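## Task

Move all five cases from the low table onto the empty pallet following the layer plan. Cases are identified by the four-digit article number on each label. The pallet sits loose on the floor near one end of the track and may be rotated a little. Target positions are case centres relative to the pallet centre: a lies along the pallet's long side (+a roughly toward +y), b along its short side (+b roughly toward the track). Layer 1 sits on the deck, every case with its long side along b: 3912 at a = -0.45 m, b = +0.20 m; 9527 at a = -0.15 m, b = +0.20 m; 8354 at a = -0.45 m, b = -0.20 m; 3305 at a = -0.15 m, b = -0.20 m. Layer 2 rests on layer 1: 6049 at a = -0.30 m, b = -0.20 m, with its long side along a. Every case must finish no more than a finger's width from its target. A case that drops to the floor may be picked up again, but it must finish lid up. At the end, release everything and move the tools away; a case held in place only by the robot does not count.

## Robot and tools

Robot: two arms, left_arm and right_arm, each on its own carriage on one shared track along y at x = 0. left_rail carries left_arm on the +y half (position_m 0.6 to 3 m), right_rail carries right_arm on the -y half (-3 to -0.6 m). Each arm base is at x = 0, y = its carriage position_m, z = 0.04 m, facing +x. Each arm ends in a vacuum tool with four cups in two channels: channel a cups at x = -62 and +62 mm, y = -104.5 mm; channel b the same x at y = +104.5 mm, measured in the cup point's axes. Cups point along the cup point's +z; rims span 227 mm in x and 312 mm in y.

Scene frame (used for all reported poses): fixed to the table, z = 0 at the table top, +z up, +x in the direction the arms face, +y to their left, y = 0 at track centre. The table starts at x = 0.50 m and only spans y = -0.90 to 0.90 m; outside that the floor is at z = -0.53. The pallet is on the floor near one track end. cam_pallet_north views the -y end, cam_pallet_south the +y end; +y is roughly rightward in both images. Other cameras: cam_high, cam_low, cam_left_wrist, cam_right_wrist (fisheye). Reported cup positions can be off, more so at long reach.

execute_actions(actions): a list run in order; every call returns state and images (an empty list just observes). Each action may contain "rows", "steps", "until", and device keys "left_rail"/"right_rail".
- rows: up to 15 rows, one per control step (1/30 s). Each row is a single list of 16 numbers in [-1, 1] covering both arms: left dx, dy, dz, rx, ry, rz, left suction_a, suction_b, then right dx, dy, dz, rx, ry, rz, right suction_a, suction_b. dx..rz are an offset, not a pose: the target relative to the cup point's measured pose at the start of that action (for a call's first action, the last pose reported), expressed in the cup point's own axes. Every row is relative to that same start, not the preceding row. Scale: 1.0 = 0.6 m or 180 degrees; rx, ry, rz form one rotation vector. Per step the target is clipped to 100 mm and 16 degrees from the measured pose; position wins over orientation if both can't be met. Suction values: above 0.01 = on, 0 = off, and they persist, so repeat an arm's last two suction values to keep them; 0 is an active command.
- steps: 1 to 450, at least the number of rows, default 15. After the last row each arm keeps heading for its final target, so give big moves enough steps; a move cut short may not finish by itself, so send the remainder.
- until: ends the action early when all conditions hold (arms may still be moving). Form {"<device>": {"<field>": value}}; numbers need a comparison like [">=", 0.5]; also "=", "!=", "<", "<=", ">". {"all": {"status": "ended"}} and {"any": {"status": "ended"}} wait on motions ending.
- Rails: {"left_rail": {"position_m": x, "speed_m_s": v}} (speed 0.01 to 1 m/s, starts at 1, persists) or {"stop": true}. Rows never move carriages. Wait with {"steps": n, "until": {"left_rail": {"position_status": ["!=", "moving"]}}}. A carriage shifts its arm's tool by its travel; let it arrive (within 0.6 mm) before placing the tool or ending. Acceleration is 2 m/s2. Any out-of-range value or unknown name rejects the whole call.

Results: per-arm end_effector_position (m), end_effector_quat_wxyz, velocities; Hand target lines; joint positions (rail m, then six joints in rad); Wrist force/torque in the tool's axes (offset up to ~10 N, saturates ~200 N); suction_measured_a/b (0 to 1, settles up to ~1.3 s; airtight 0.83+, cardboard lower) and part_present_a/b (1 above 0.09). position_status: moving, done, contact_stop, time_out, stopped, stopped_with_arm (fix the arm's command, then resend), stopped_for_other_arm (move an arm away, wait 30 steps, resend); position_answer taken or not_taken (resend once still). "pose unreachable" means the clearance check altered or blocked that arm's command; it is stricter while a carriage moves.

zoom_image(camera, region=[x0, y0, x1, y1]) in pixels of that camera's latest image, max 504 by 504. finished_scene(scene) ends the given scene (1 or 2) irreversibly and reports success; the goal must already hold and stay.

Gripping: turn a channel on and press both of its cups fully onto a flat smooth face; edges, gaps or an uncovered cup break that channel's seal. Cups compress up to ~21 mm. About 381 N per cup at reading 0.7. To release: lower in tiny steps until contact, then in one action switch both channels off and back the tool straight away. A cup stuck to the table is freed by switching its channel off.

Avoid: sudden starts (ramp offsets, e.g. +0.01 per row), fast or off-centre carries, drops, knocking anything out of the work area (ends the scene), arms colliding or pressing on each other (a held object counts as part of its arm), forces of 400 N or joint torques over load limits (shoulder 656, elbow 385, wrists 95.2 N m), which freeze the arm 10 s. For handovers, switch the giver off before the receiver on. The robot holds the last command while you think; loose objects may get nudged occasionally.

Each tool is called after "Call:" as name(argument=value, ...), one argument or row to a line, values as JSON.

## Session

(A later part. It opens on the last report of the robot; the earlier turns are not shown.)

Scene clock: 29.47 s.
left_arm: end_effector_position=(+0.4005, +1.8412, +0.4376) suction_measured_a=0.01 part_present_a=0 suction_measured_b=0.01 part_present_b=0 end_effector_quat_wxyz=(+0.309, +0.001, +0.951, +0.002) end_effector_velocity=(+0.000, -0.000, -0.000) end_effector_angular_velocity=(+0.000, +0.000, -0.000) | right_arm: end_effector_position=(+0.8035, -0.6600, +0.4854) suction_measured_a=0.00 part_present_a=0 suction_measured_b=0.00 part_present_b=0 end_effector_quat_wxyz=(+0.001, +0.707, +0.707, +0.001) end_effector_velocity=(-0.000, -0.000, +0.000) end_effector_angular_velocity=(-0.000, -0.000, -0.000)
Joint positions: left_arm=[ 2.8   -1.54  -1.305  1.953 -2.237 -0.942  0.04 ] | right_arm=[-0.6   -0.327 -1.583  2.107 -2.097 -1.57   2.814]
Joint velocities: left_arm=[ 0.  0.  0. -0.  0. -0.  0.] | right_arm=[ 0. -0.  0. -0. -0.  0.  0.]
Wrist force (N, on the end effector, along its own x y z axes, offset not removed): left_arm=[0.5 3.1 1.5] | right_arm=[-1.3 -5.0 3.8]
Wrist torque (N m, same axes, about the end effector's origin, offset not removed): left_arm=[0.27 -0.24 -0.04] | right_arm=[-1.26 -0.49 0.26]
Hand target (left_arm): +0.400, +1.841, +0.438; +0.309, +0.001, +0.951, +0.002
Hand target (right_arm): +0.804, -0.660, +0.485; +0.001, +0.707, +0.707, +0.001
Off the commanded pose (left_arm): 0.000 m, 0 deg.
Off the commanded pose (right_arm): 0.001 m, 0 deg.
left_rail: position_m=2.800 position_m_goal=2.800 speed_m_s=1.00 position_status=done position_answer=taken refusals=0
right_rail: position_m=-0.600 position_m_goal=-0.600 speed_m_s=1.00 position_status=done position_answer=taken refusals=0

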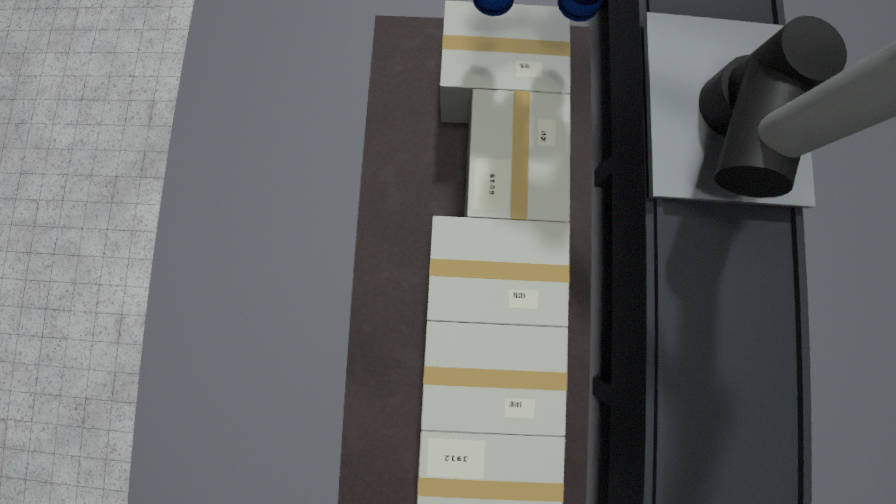

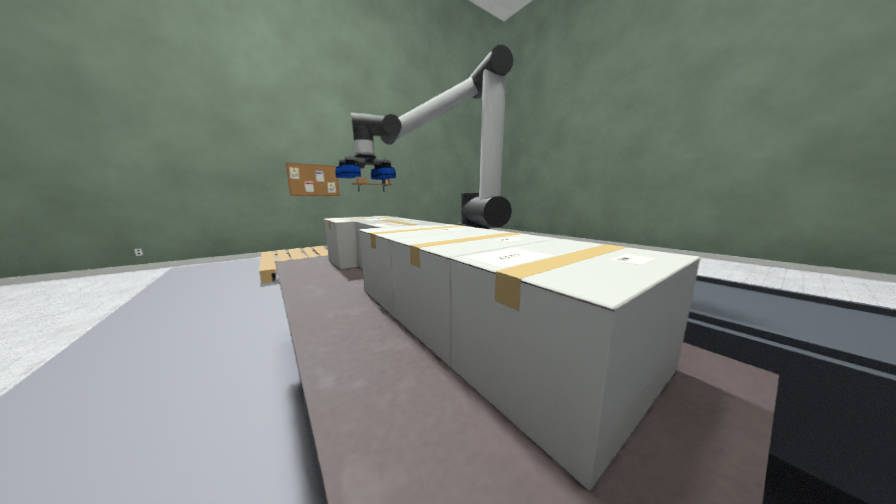

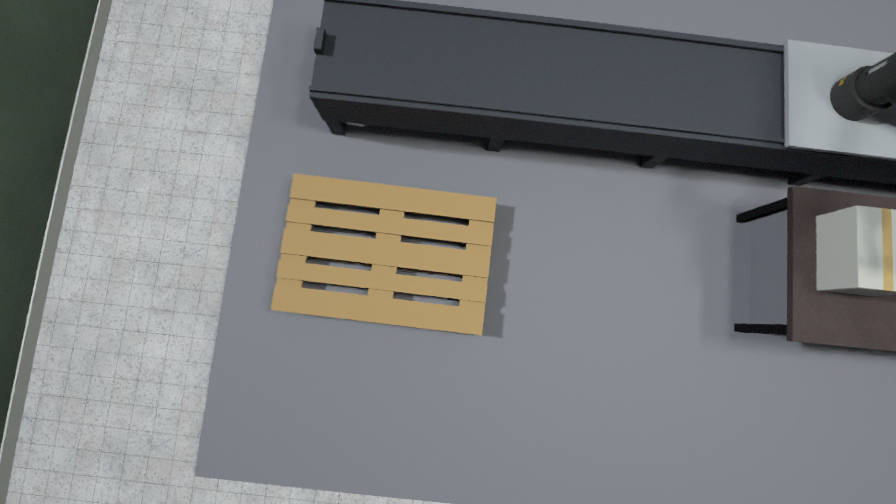

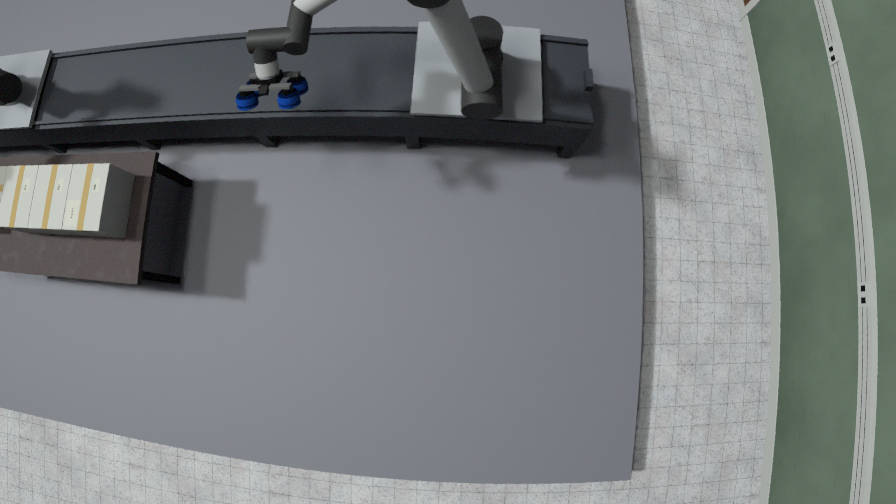

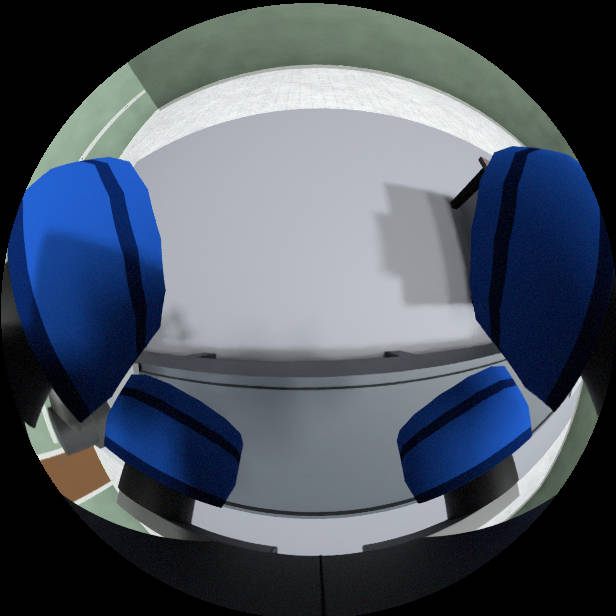

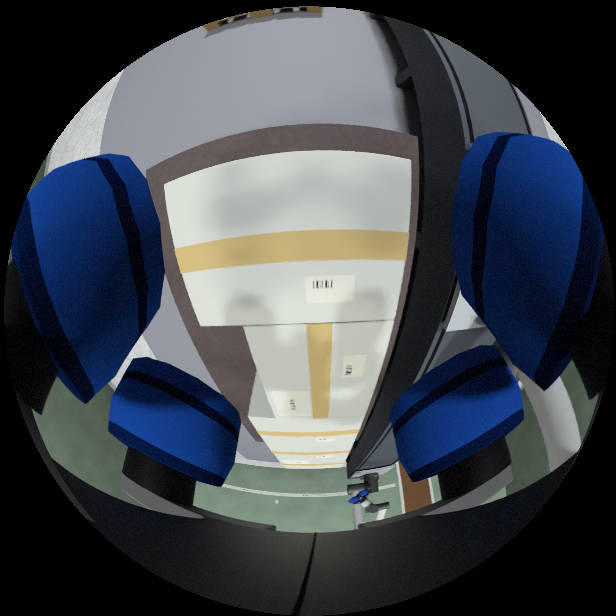

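Call:
execute_actions(
  actions=[
    {"rows":[[0,0,0,0,0,0,0,0,-0.027,0.07,-0.04,0,0,0,0,0]],"steps":22},
  ],
)

Call:
zoom_image(
  camera="cam_right_wrist",
  region=[160,100,460,340],
)

Call:
execute_actions(
  actions=[
    {"rows":[[0,0,0,0,0,0,0,0,0.08,-0.03,0.41,0,0,0,0,0]],"steps":32},
    {"rows":[[0,0,0,0,0,0,0,0,0,0,0.05,0,0,0,1,1]],"steps":30},
  ],
)

Scene clock: 35.10 s.
left_arm: end_effector_position=(+0.4005, +1.8412, +0.4377) suction_measured_a=0.01 part_present_a=0 suction_measured_b=0.01 part_present_b=0 end_effector_quat_wxyz=(+0.309, +0.001, +0.951, +0.002) end_effector_velocity=(+0.000, -0.000, -0.000) end_effector_angular_velocity=(+0.000, +0.000, +0.000) | right_arm: end_effector_position=(+0.8453, -0.6760, +0.5093) suction_measured_a=0.00 part_present_a=0 suction_measured_b=0.00 part_present_b=0 end_effector_quat_wxyz=(+0.001, +0.707, +0.707, +0.001) end_effector_velocity=(+0.002, -0.001, +0.001) end_effector_angular_velocity=(-0.000, -0.000, +0.000)
Joint positions: left_arm=[ 2.8   -1.54  -1.305  1.953 -2.237 -0.942  0.04 ] | right_arm=[-0.6   -0.329 -1.547  2.034 -2.06  -1.57   2.812]
Joint velocities: left_arm=[ 0.  0.  0. -0.  0. -0.  0.] | right_arm=[ 0.     0.     0.002 -0.003  0.002  0.    -0.   ]
Wrist force (N, on the end effector, along its own x y z axes, offset not removed): left_arm=[-0.2 0.7 1.6] | right_arm=[4.9 -6.3 -0.5]
Wrist torque (N m, same axes, about the end effector's origin, offset not removed): left_arm=[-0.07 -0.08 0.03] | right_arm=[-1.58 -1.47 0.26]
Hand target (left_arm): +0.401, +1.841, +0.438; +0.309, +0.001, +0.951, +0.002
Hand target (right_arm): +0.846, -0.676, +0.509; +0.001, +0.707, +0.707, +0.001
Off the commanded pose (left_arm): 0.000 m, 0 deg.
Off the commanded pose (right_arm): 0.000 m, 0 deg.
left_rail: position_m=2.800 position_m_goal=2.800 speed_m_s=1.00 position_status=done position_answer=taken refusals=0
right_rail: position_m=-0.600 position_m_goal=-0.600 speed_m_s=1.00 position_status=done position_answer=taken refusals=0

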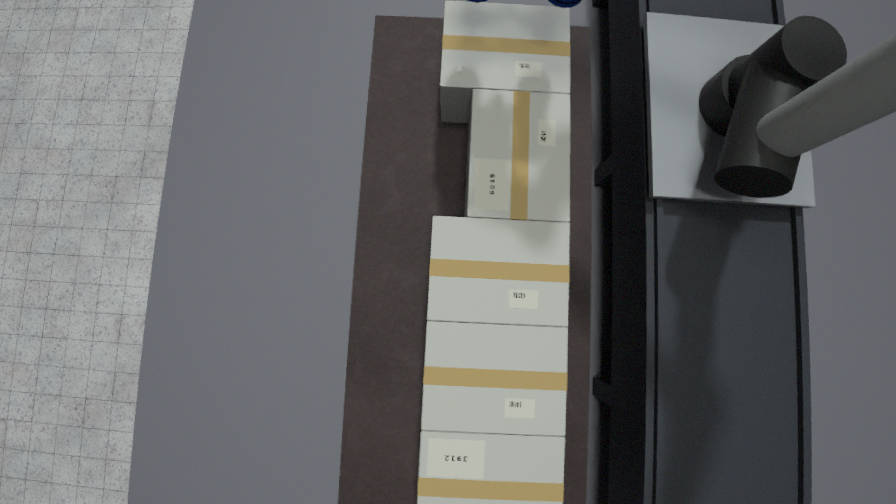

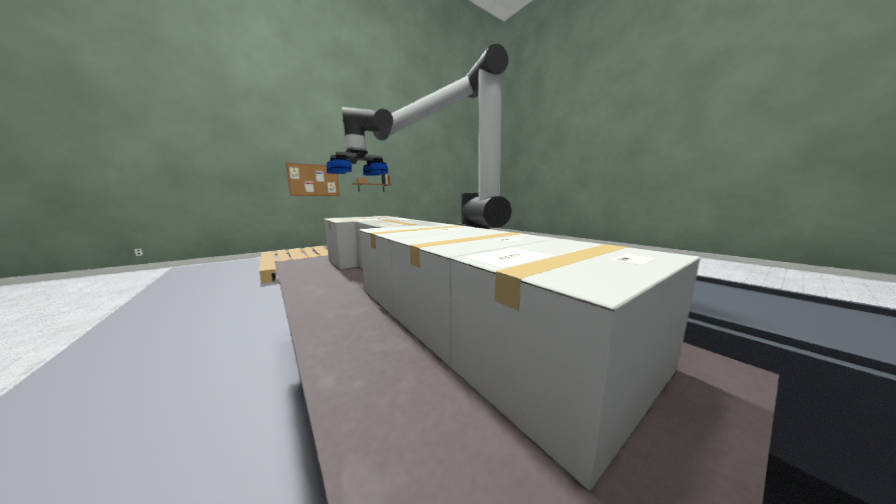

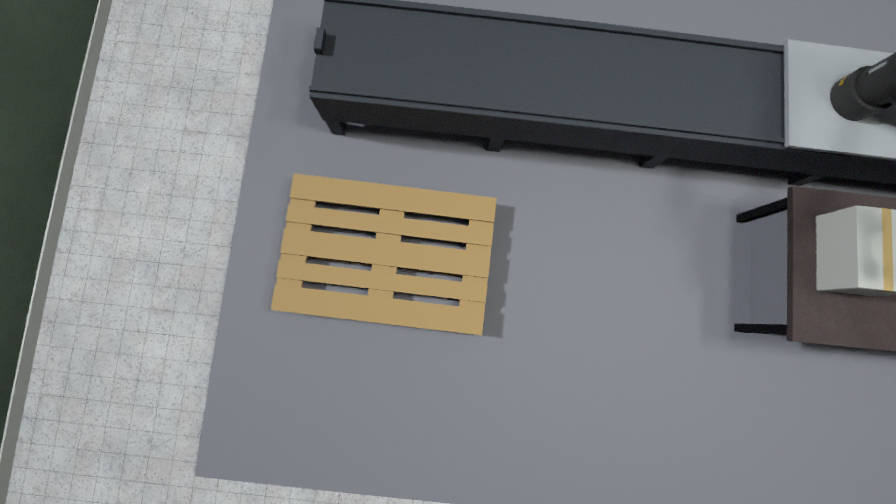

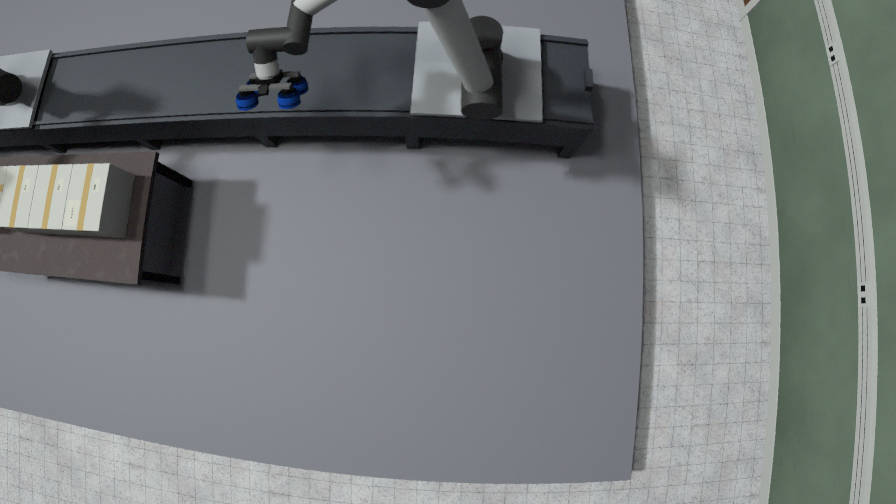

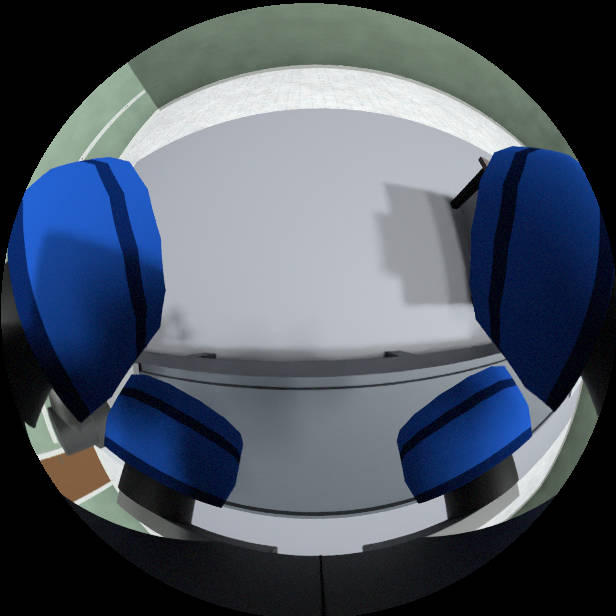

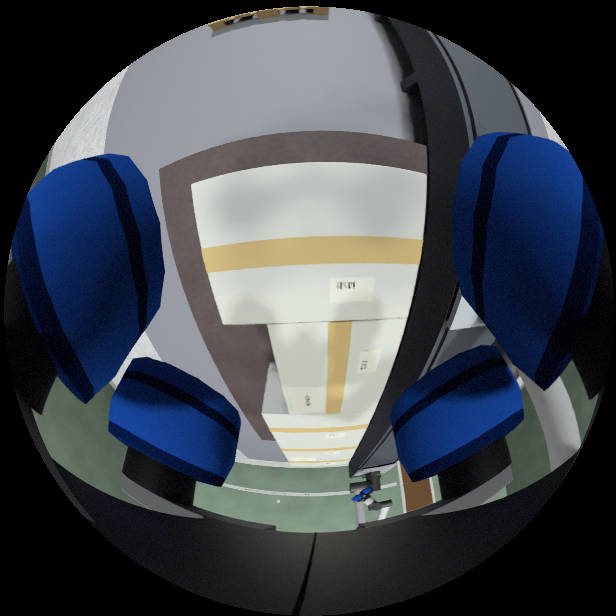

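Region (160, 100, 460, 340) of cam_right_wrist's 616x616 image, scaled by 1.680, with more detail than that image has; it fills the top 403 rows of this view, and the rest is white.

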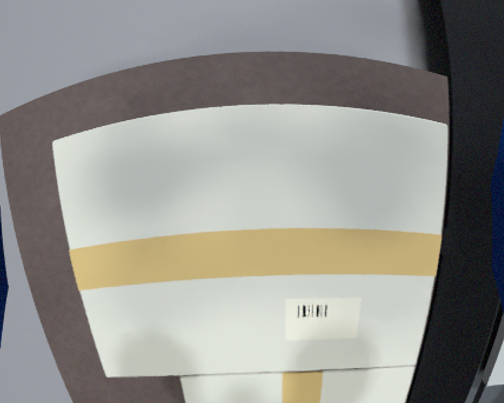

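Scene clock: 37.17 s.
left_arm: end_effector_position=(+0.4005, +1.8412, +0.4377) suction_measured_a=0.01 part_present_a=0 suction_measured_b=0.01 part_present_b=0 end_effector_quat_wxyz=(+0.309, +0.001, +0.951, +0.002) end_effector_velocity=(+0.000, +0.000, -0.000) end_effector_angular_velocity=(+0.000, +0.000, +0.000) | right_arm: end_effector_position=(+0.8274, -0.6284, +0.2337) suction_measured_a=0.88 part_present_a=1 suction_measured_b=0.88 part_present_b=1 end_effector_quat_wxyz=(+0.001, +0.707, +0.707, +0.001) end_effector_velocity=(-0.000, -0.000, -0.000) end_effector_angular_velocity=(+0.000, +0.000, -0.000)
Joint positions: left_arm=[ 2.8   -1.54  -1.305  1.953 -2.237 -0.942  0.04 ] | right_arm=[-0.6   -0.28  -1.319  2.261 -2.515 -1.57   2.861]
Joint velocities: left_arm=[ 0.  0.  0.  0.  0. -0.  0.] | right_arm=[ 0. -0.  0.  0. -0.  0. -0.]
Wrist force (N, on the end effector, along its own x y z axes, offset not removed): left_arm=[-0.8 1.0 -0.2] | right_arm=[1.8 -11.1 -14.4]
Wrist torque (N m, same axes, about the end effector's origin, offset not removed): left_arm=[0.02 -0.09 -0.02] | right_arm=[2.07 -0.27 0.39]
Hand target (left_arm): +0.400, +1.841, +0.438; +0.309, +0.001, +0.951, +0.002
Hand target (right_arm): +0.827, -0.628, +0.234; +0.001, +0.707, +0.707, +0.001
Off the commanded pose (left_arm): 0.000 m, 0 deg.
Off the commanded pose (right_arm): 0.000 m, 0 deg.
left_rail: position_m=2.800 position_m_goal=2.800 speed_m_s=1.00 position_status=done position_answer=taken refusals=0
right_rail: position_m=-0.600 position_m_goal=-0.600 speed_m_s=1.00 position_status=done position_answer=taken refusals=0

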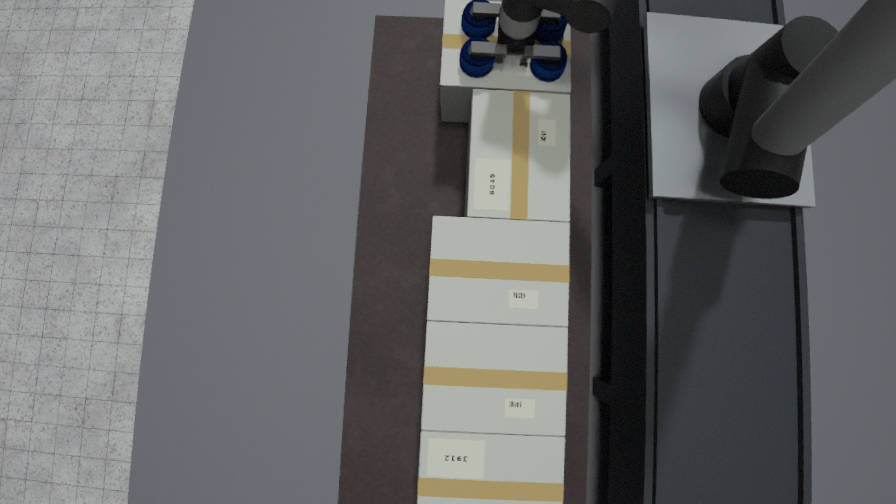

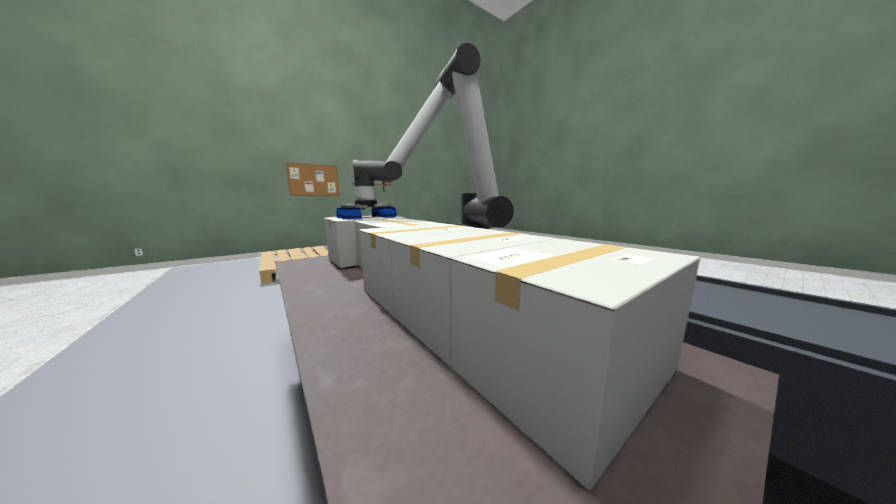

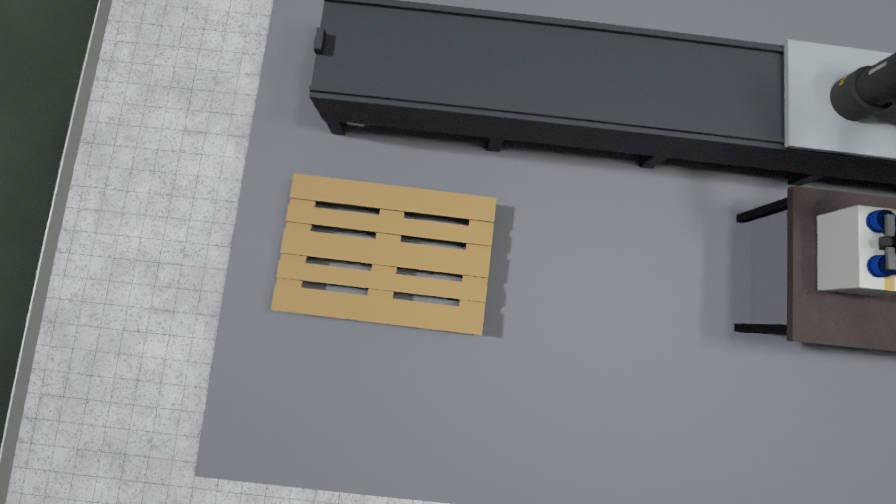

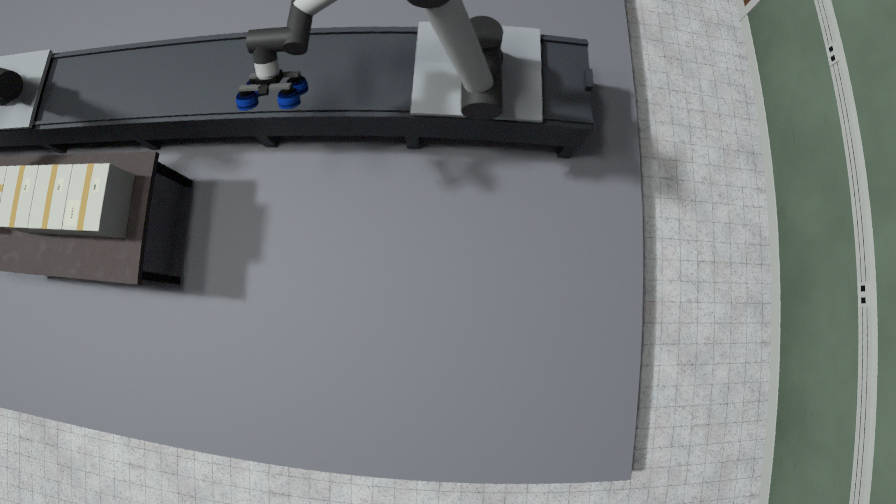

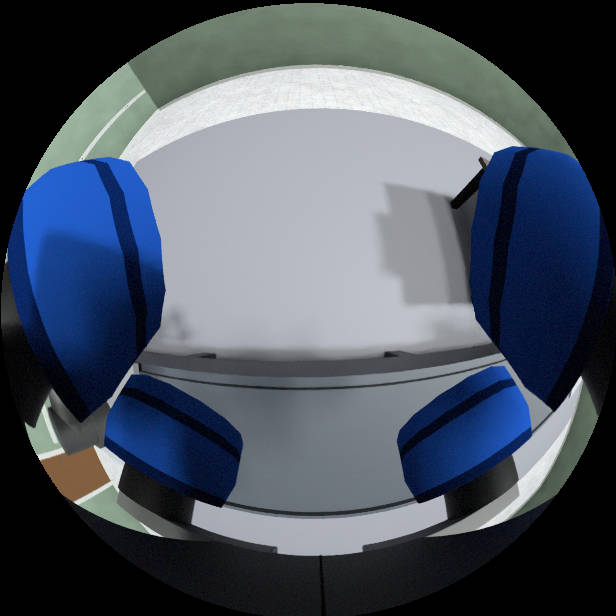

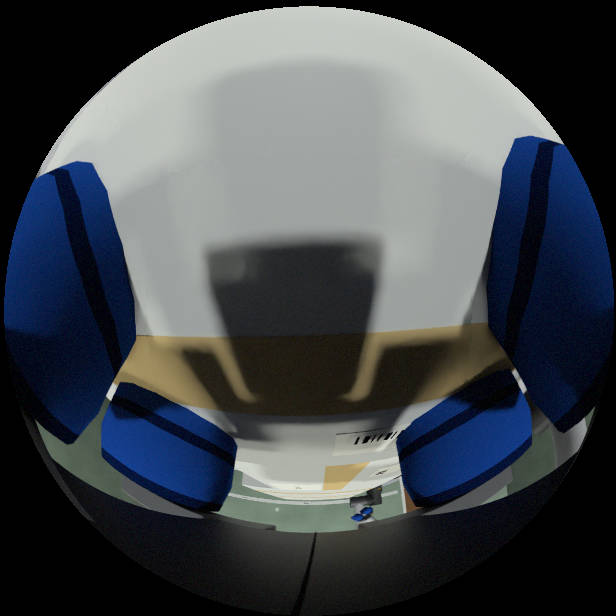

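Call:
execute_actions(
  actions=[
    {"rows":[[0,0,0,0,0,0,0,0,-0.01,0,-0.06,0,0,0,1,1]],"steps":18},
    {"steps":32,"right_rail":{"position_m":-3}},
    {"rows":[[0,0,0,0,0,0,0,0,-0.685,0.626,0.68,0,0,0.005,1,1]],"steps":75},
  ],
)

Scene clock: 50.43 s.
left_arm: end_effector_position=(+0.4005, +1.8412, +0.4377) suction_measured_a=0.01 part_present_a=0 suction_measured_b=0.01 part_present_b=0 end_effector_quat_wxyz=(+0.309, +0.001, +0.951, +0.002) end_effector_velocity=(+0.000, +0.000, +0.000) end_effector_angular_velocity=(-0.000, +0.000, +0.000) | right_arm: end_effector_position=(+1.2029, -3.4461, -0.1378) suction_measured_a=0.89 part_present_a=1 suction_measured_b=0.89 part_present_b=1 end_effector_quat_wxyz=(+0.001, +0.712, +0.702, +0.001) end_effector_velocity=(-0.000, -0.001, -0.000) end_effector_angular_velocity=(-0.000, -0.000, -0.000)
Joint positions: left_arm=[ 2.8   -1.54  -1.305  1.953 -2.237 -0.942  0.04 ] | right_arm=[-3.    -0.513 -0.599  1.596 -2.57  -1.57   2.644]
Joint velocities: left_arm=[ 0.  0. -0. -0. -0. -0.  0.] | right_arm=[ 0. -0.  0. -0.  0.  0. -0.]
Wrist force (N, on the end effector, along its own x y z axes, offset not removed): left_arm=[-2.8 0.1 -1.0] | right_arm=[3.5 -12.1 -8.3]
Wrist torque (N m, same axes, about the end effector's origin, offset not removed): left_arm=[-0.08 0.22 0.01] | right_arm=[1.50 -0.65 0.29]
Hand target (left_arm): +0.400, +1.841, +0.438; +0.309, +0.001, +0.951, +0.002
Hand target (right_arm): +1.203, -3.446, -0.138; +0.001, +0.712, +0.702, +0.001
Off the commanded pose (left_arm): 0.000 m, 0 deg.
Off the commanded pose (right_arm): 0.001 m, 0 deg.
left_rail: position_m=2.800 position_m_goal=2.800 speed_m_s=1.00 position_status=done position_answer=taken refusals=0
right_rail: position_m=-3.000 position_m_goal=-3.000 speed_m_s=1.00 position_status=done position_answer=taken refusals=0

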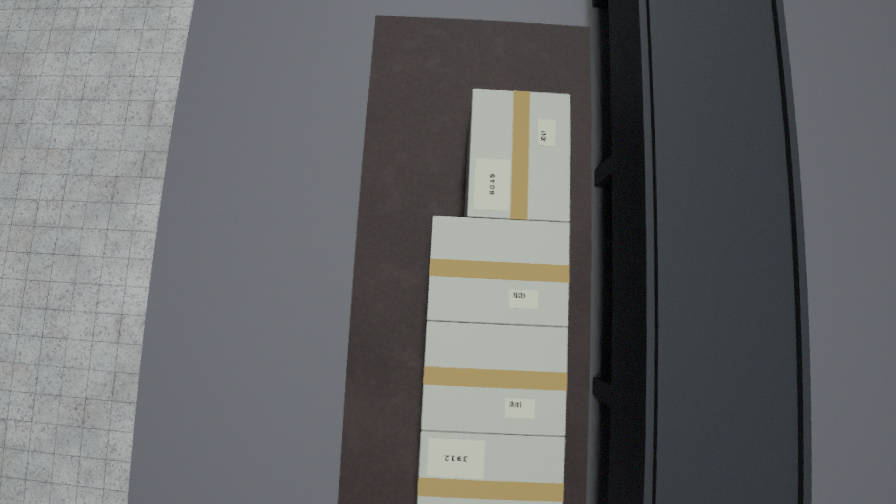

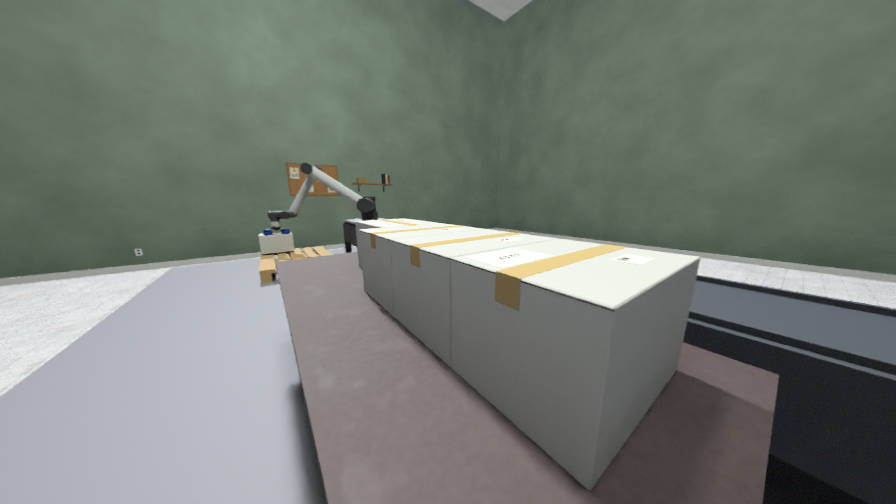

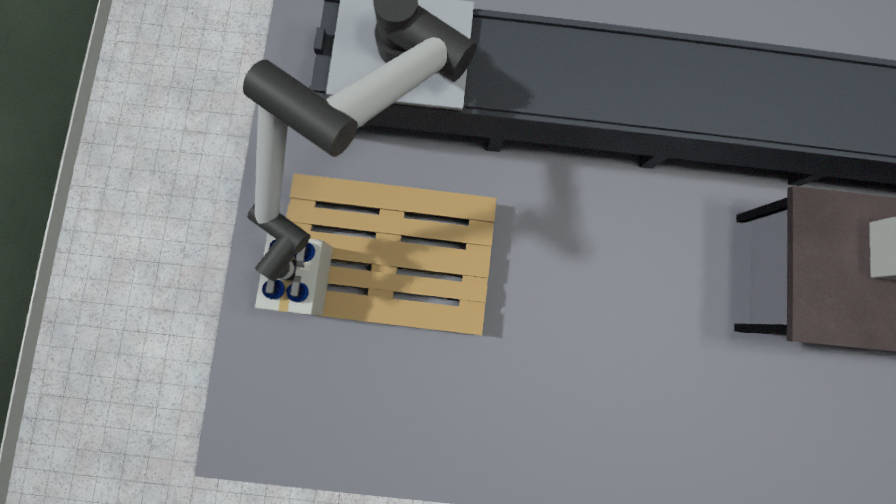

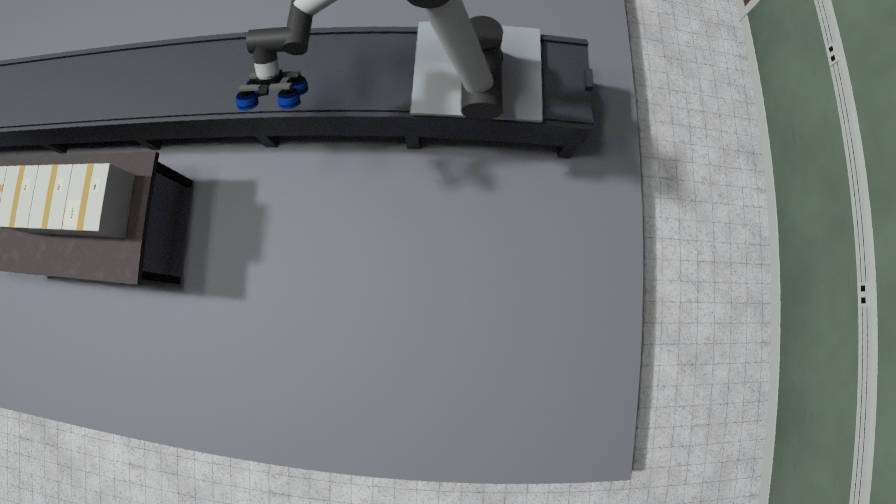

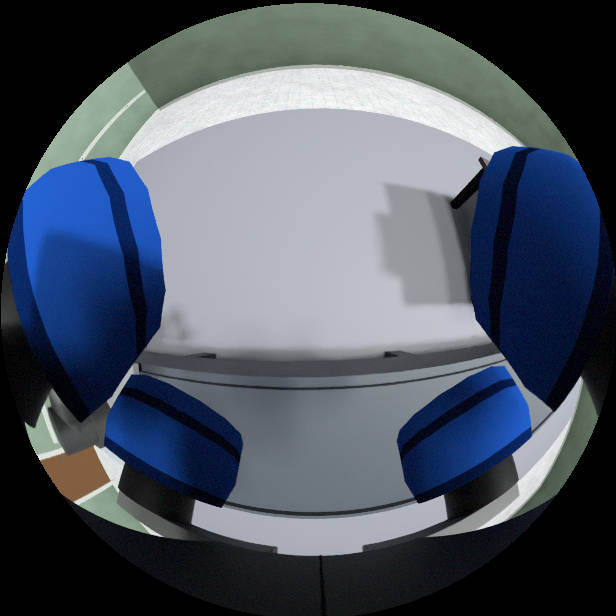

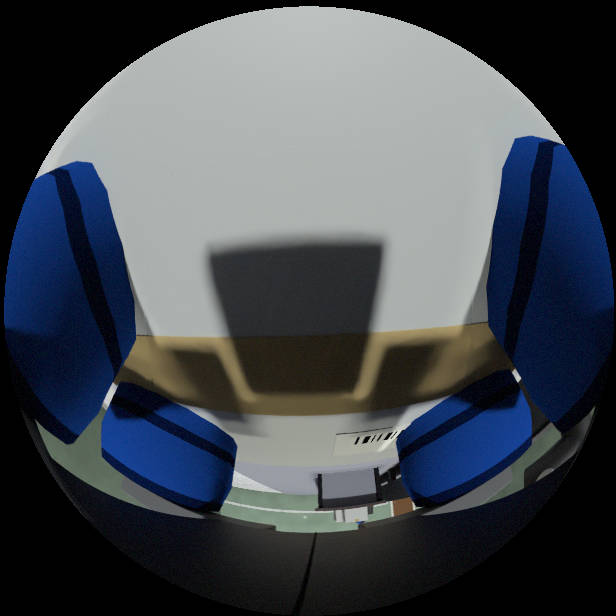

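Call:
execute_actions(
  actions=[
    {"rows":[[0,0,0,0,0,0,0,0,0,0,0.027,0,0,0,1,1]],"steps":16},
  ],
)

Call:
zoom_image(
  camera="cam_low",
  region=[240,215,340,290],
)

Scene clock: 55.27 s.
left_arm: end_effector_position=(+0.4005, +1.8412, +0.4377) suction_measured_a=0.01 part_present_a=0 suction_measured_b=0.01 part_present_b=0 end_effector_quat_wxyz=(+0.309, +0.001, +0.951, +0.002) end_effector_velocity=(+0.000, +0.000, +0.000) end_effector_angular_velocity=(+0.000, +0.000, -0.000) | right_arm: end_effector_position=(+1.2029, -3.4462, -0.1537) suction_measured_a=0.89 part_present_a=1 suction_measured_b=0.89 part_present_b=1 end_effector_quat_wxyz=(+0.001, +0.712, +0.702, +0.001) end_effector_velocity=(+0.000, +0.000, -0.003) end_effector_angular_velocity=(-0.000, -0.000, +0.000)
Joint positions: left_arm=[ 2.8   -1.54  -1.305  1.953 -2.237 -0.942  0.04 ] | right_arm=[-3.    -0.513 -0.584  1.593 -2.583 -1.57   2.644]
Joint velocities: left_arm=[ 0.  0. -0.  0. -0. -0.  0.] | right_arm=[ 0.     0.     0.003 -0.001 -0.002 -0.     0.   ]
Wrist force (N, on the end effector, along its own x y z axes, offset not removed): left_arm=[2.4 0.1 0.2] | right_arm=[10.8 -6.3 -16.4]
Wrist torque (N m, same axes, about the end effector's origin, offset not removed): left_arm=[-0.09 -0.44 0.11] | right_arm=[2.59 -1.49 0.45]
Hand target (left_arm): +0.400, +1.841, +0.438; +0.309, +0.001, +0.951, +0.002
Hand target (right_arm): +1.203, -3.446, -0.154; +0.001, +0.712, +0.702, +0.001
Off the commanded pose (left_arm): 0.000 m, 0 deg.
Off the commanded pose (right_arm): 0.000 m, 0 deg.
left_rail: position_m=2.800 position_m_goal=2.800 speed_m_s=1.00 position_status=done position_answer=taken refusals=0
right_rail: position_m=-3.000 position_m_goal=-3.000 speed_m_s=1.00 position_status=done position_answer=taken refusals=0

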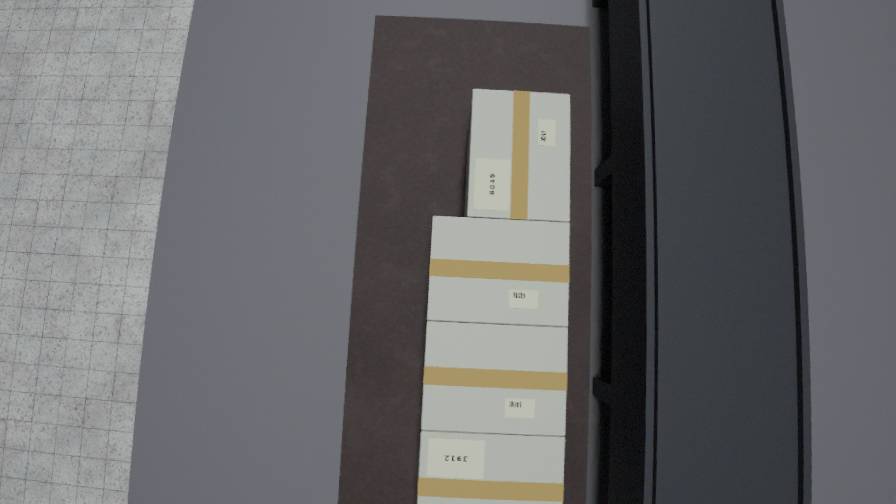

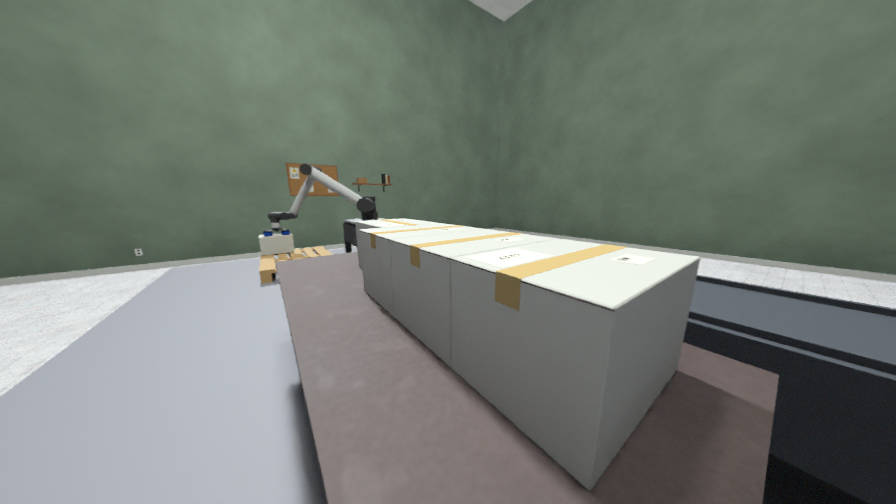

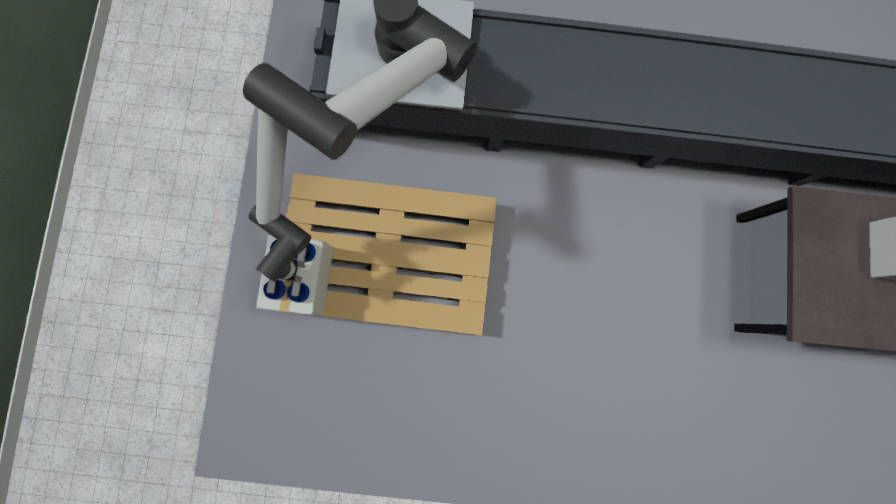

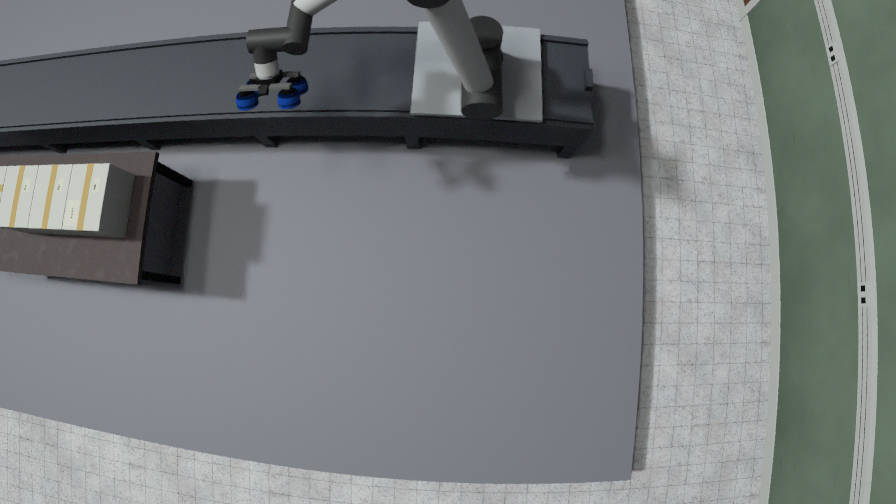

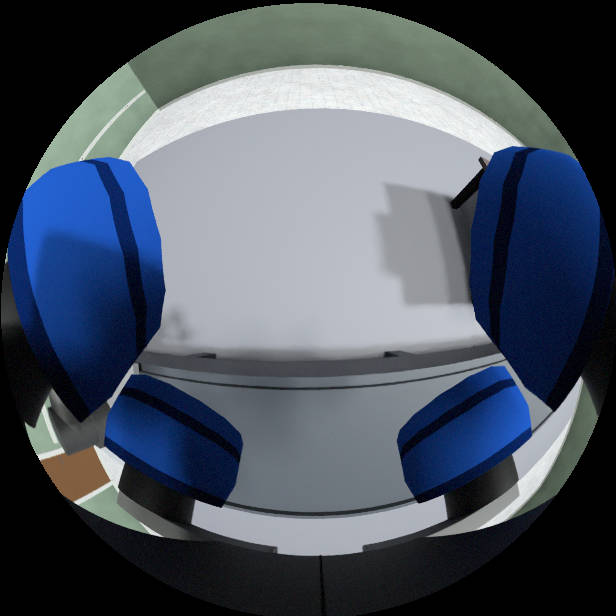

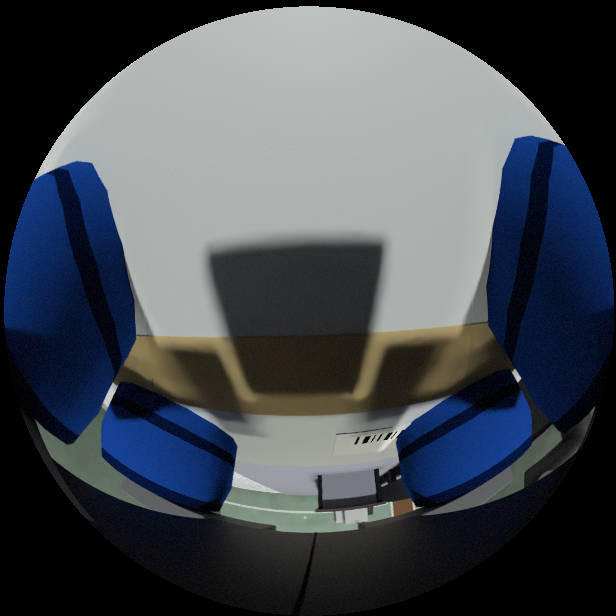

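Region (240, 215, 340, 290) of cam_low's 896x504 image, scaled by 5.040, with more detail than that image has; it fills the top 378 rows of this view, and the rest is white.

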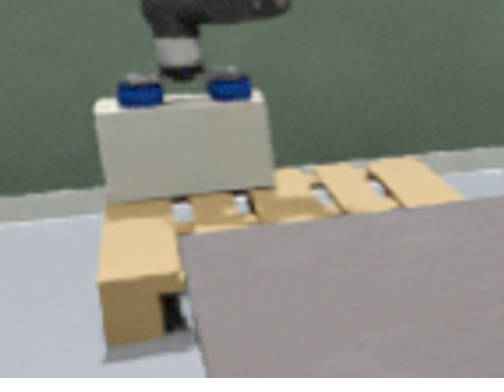

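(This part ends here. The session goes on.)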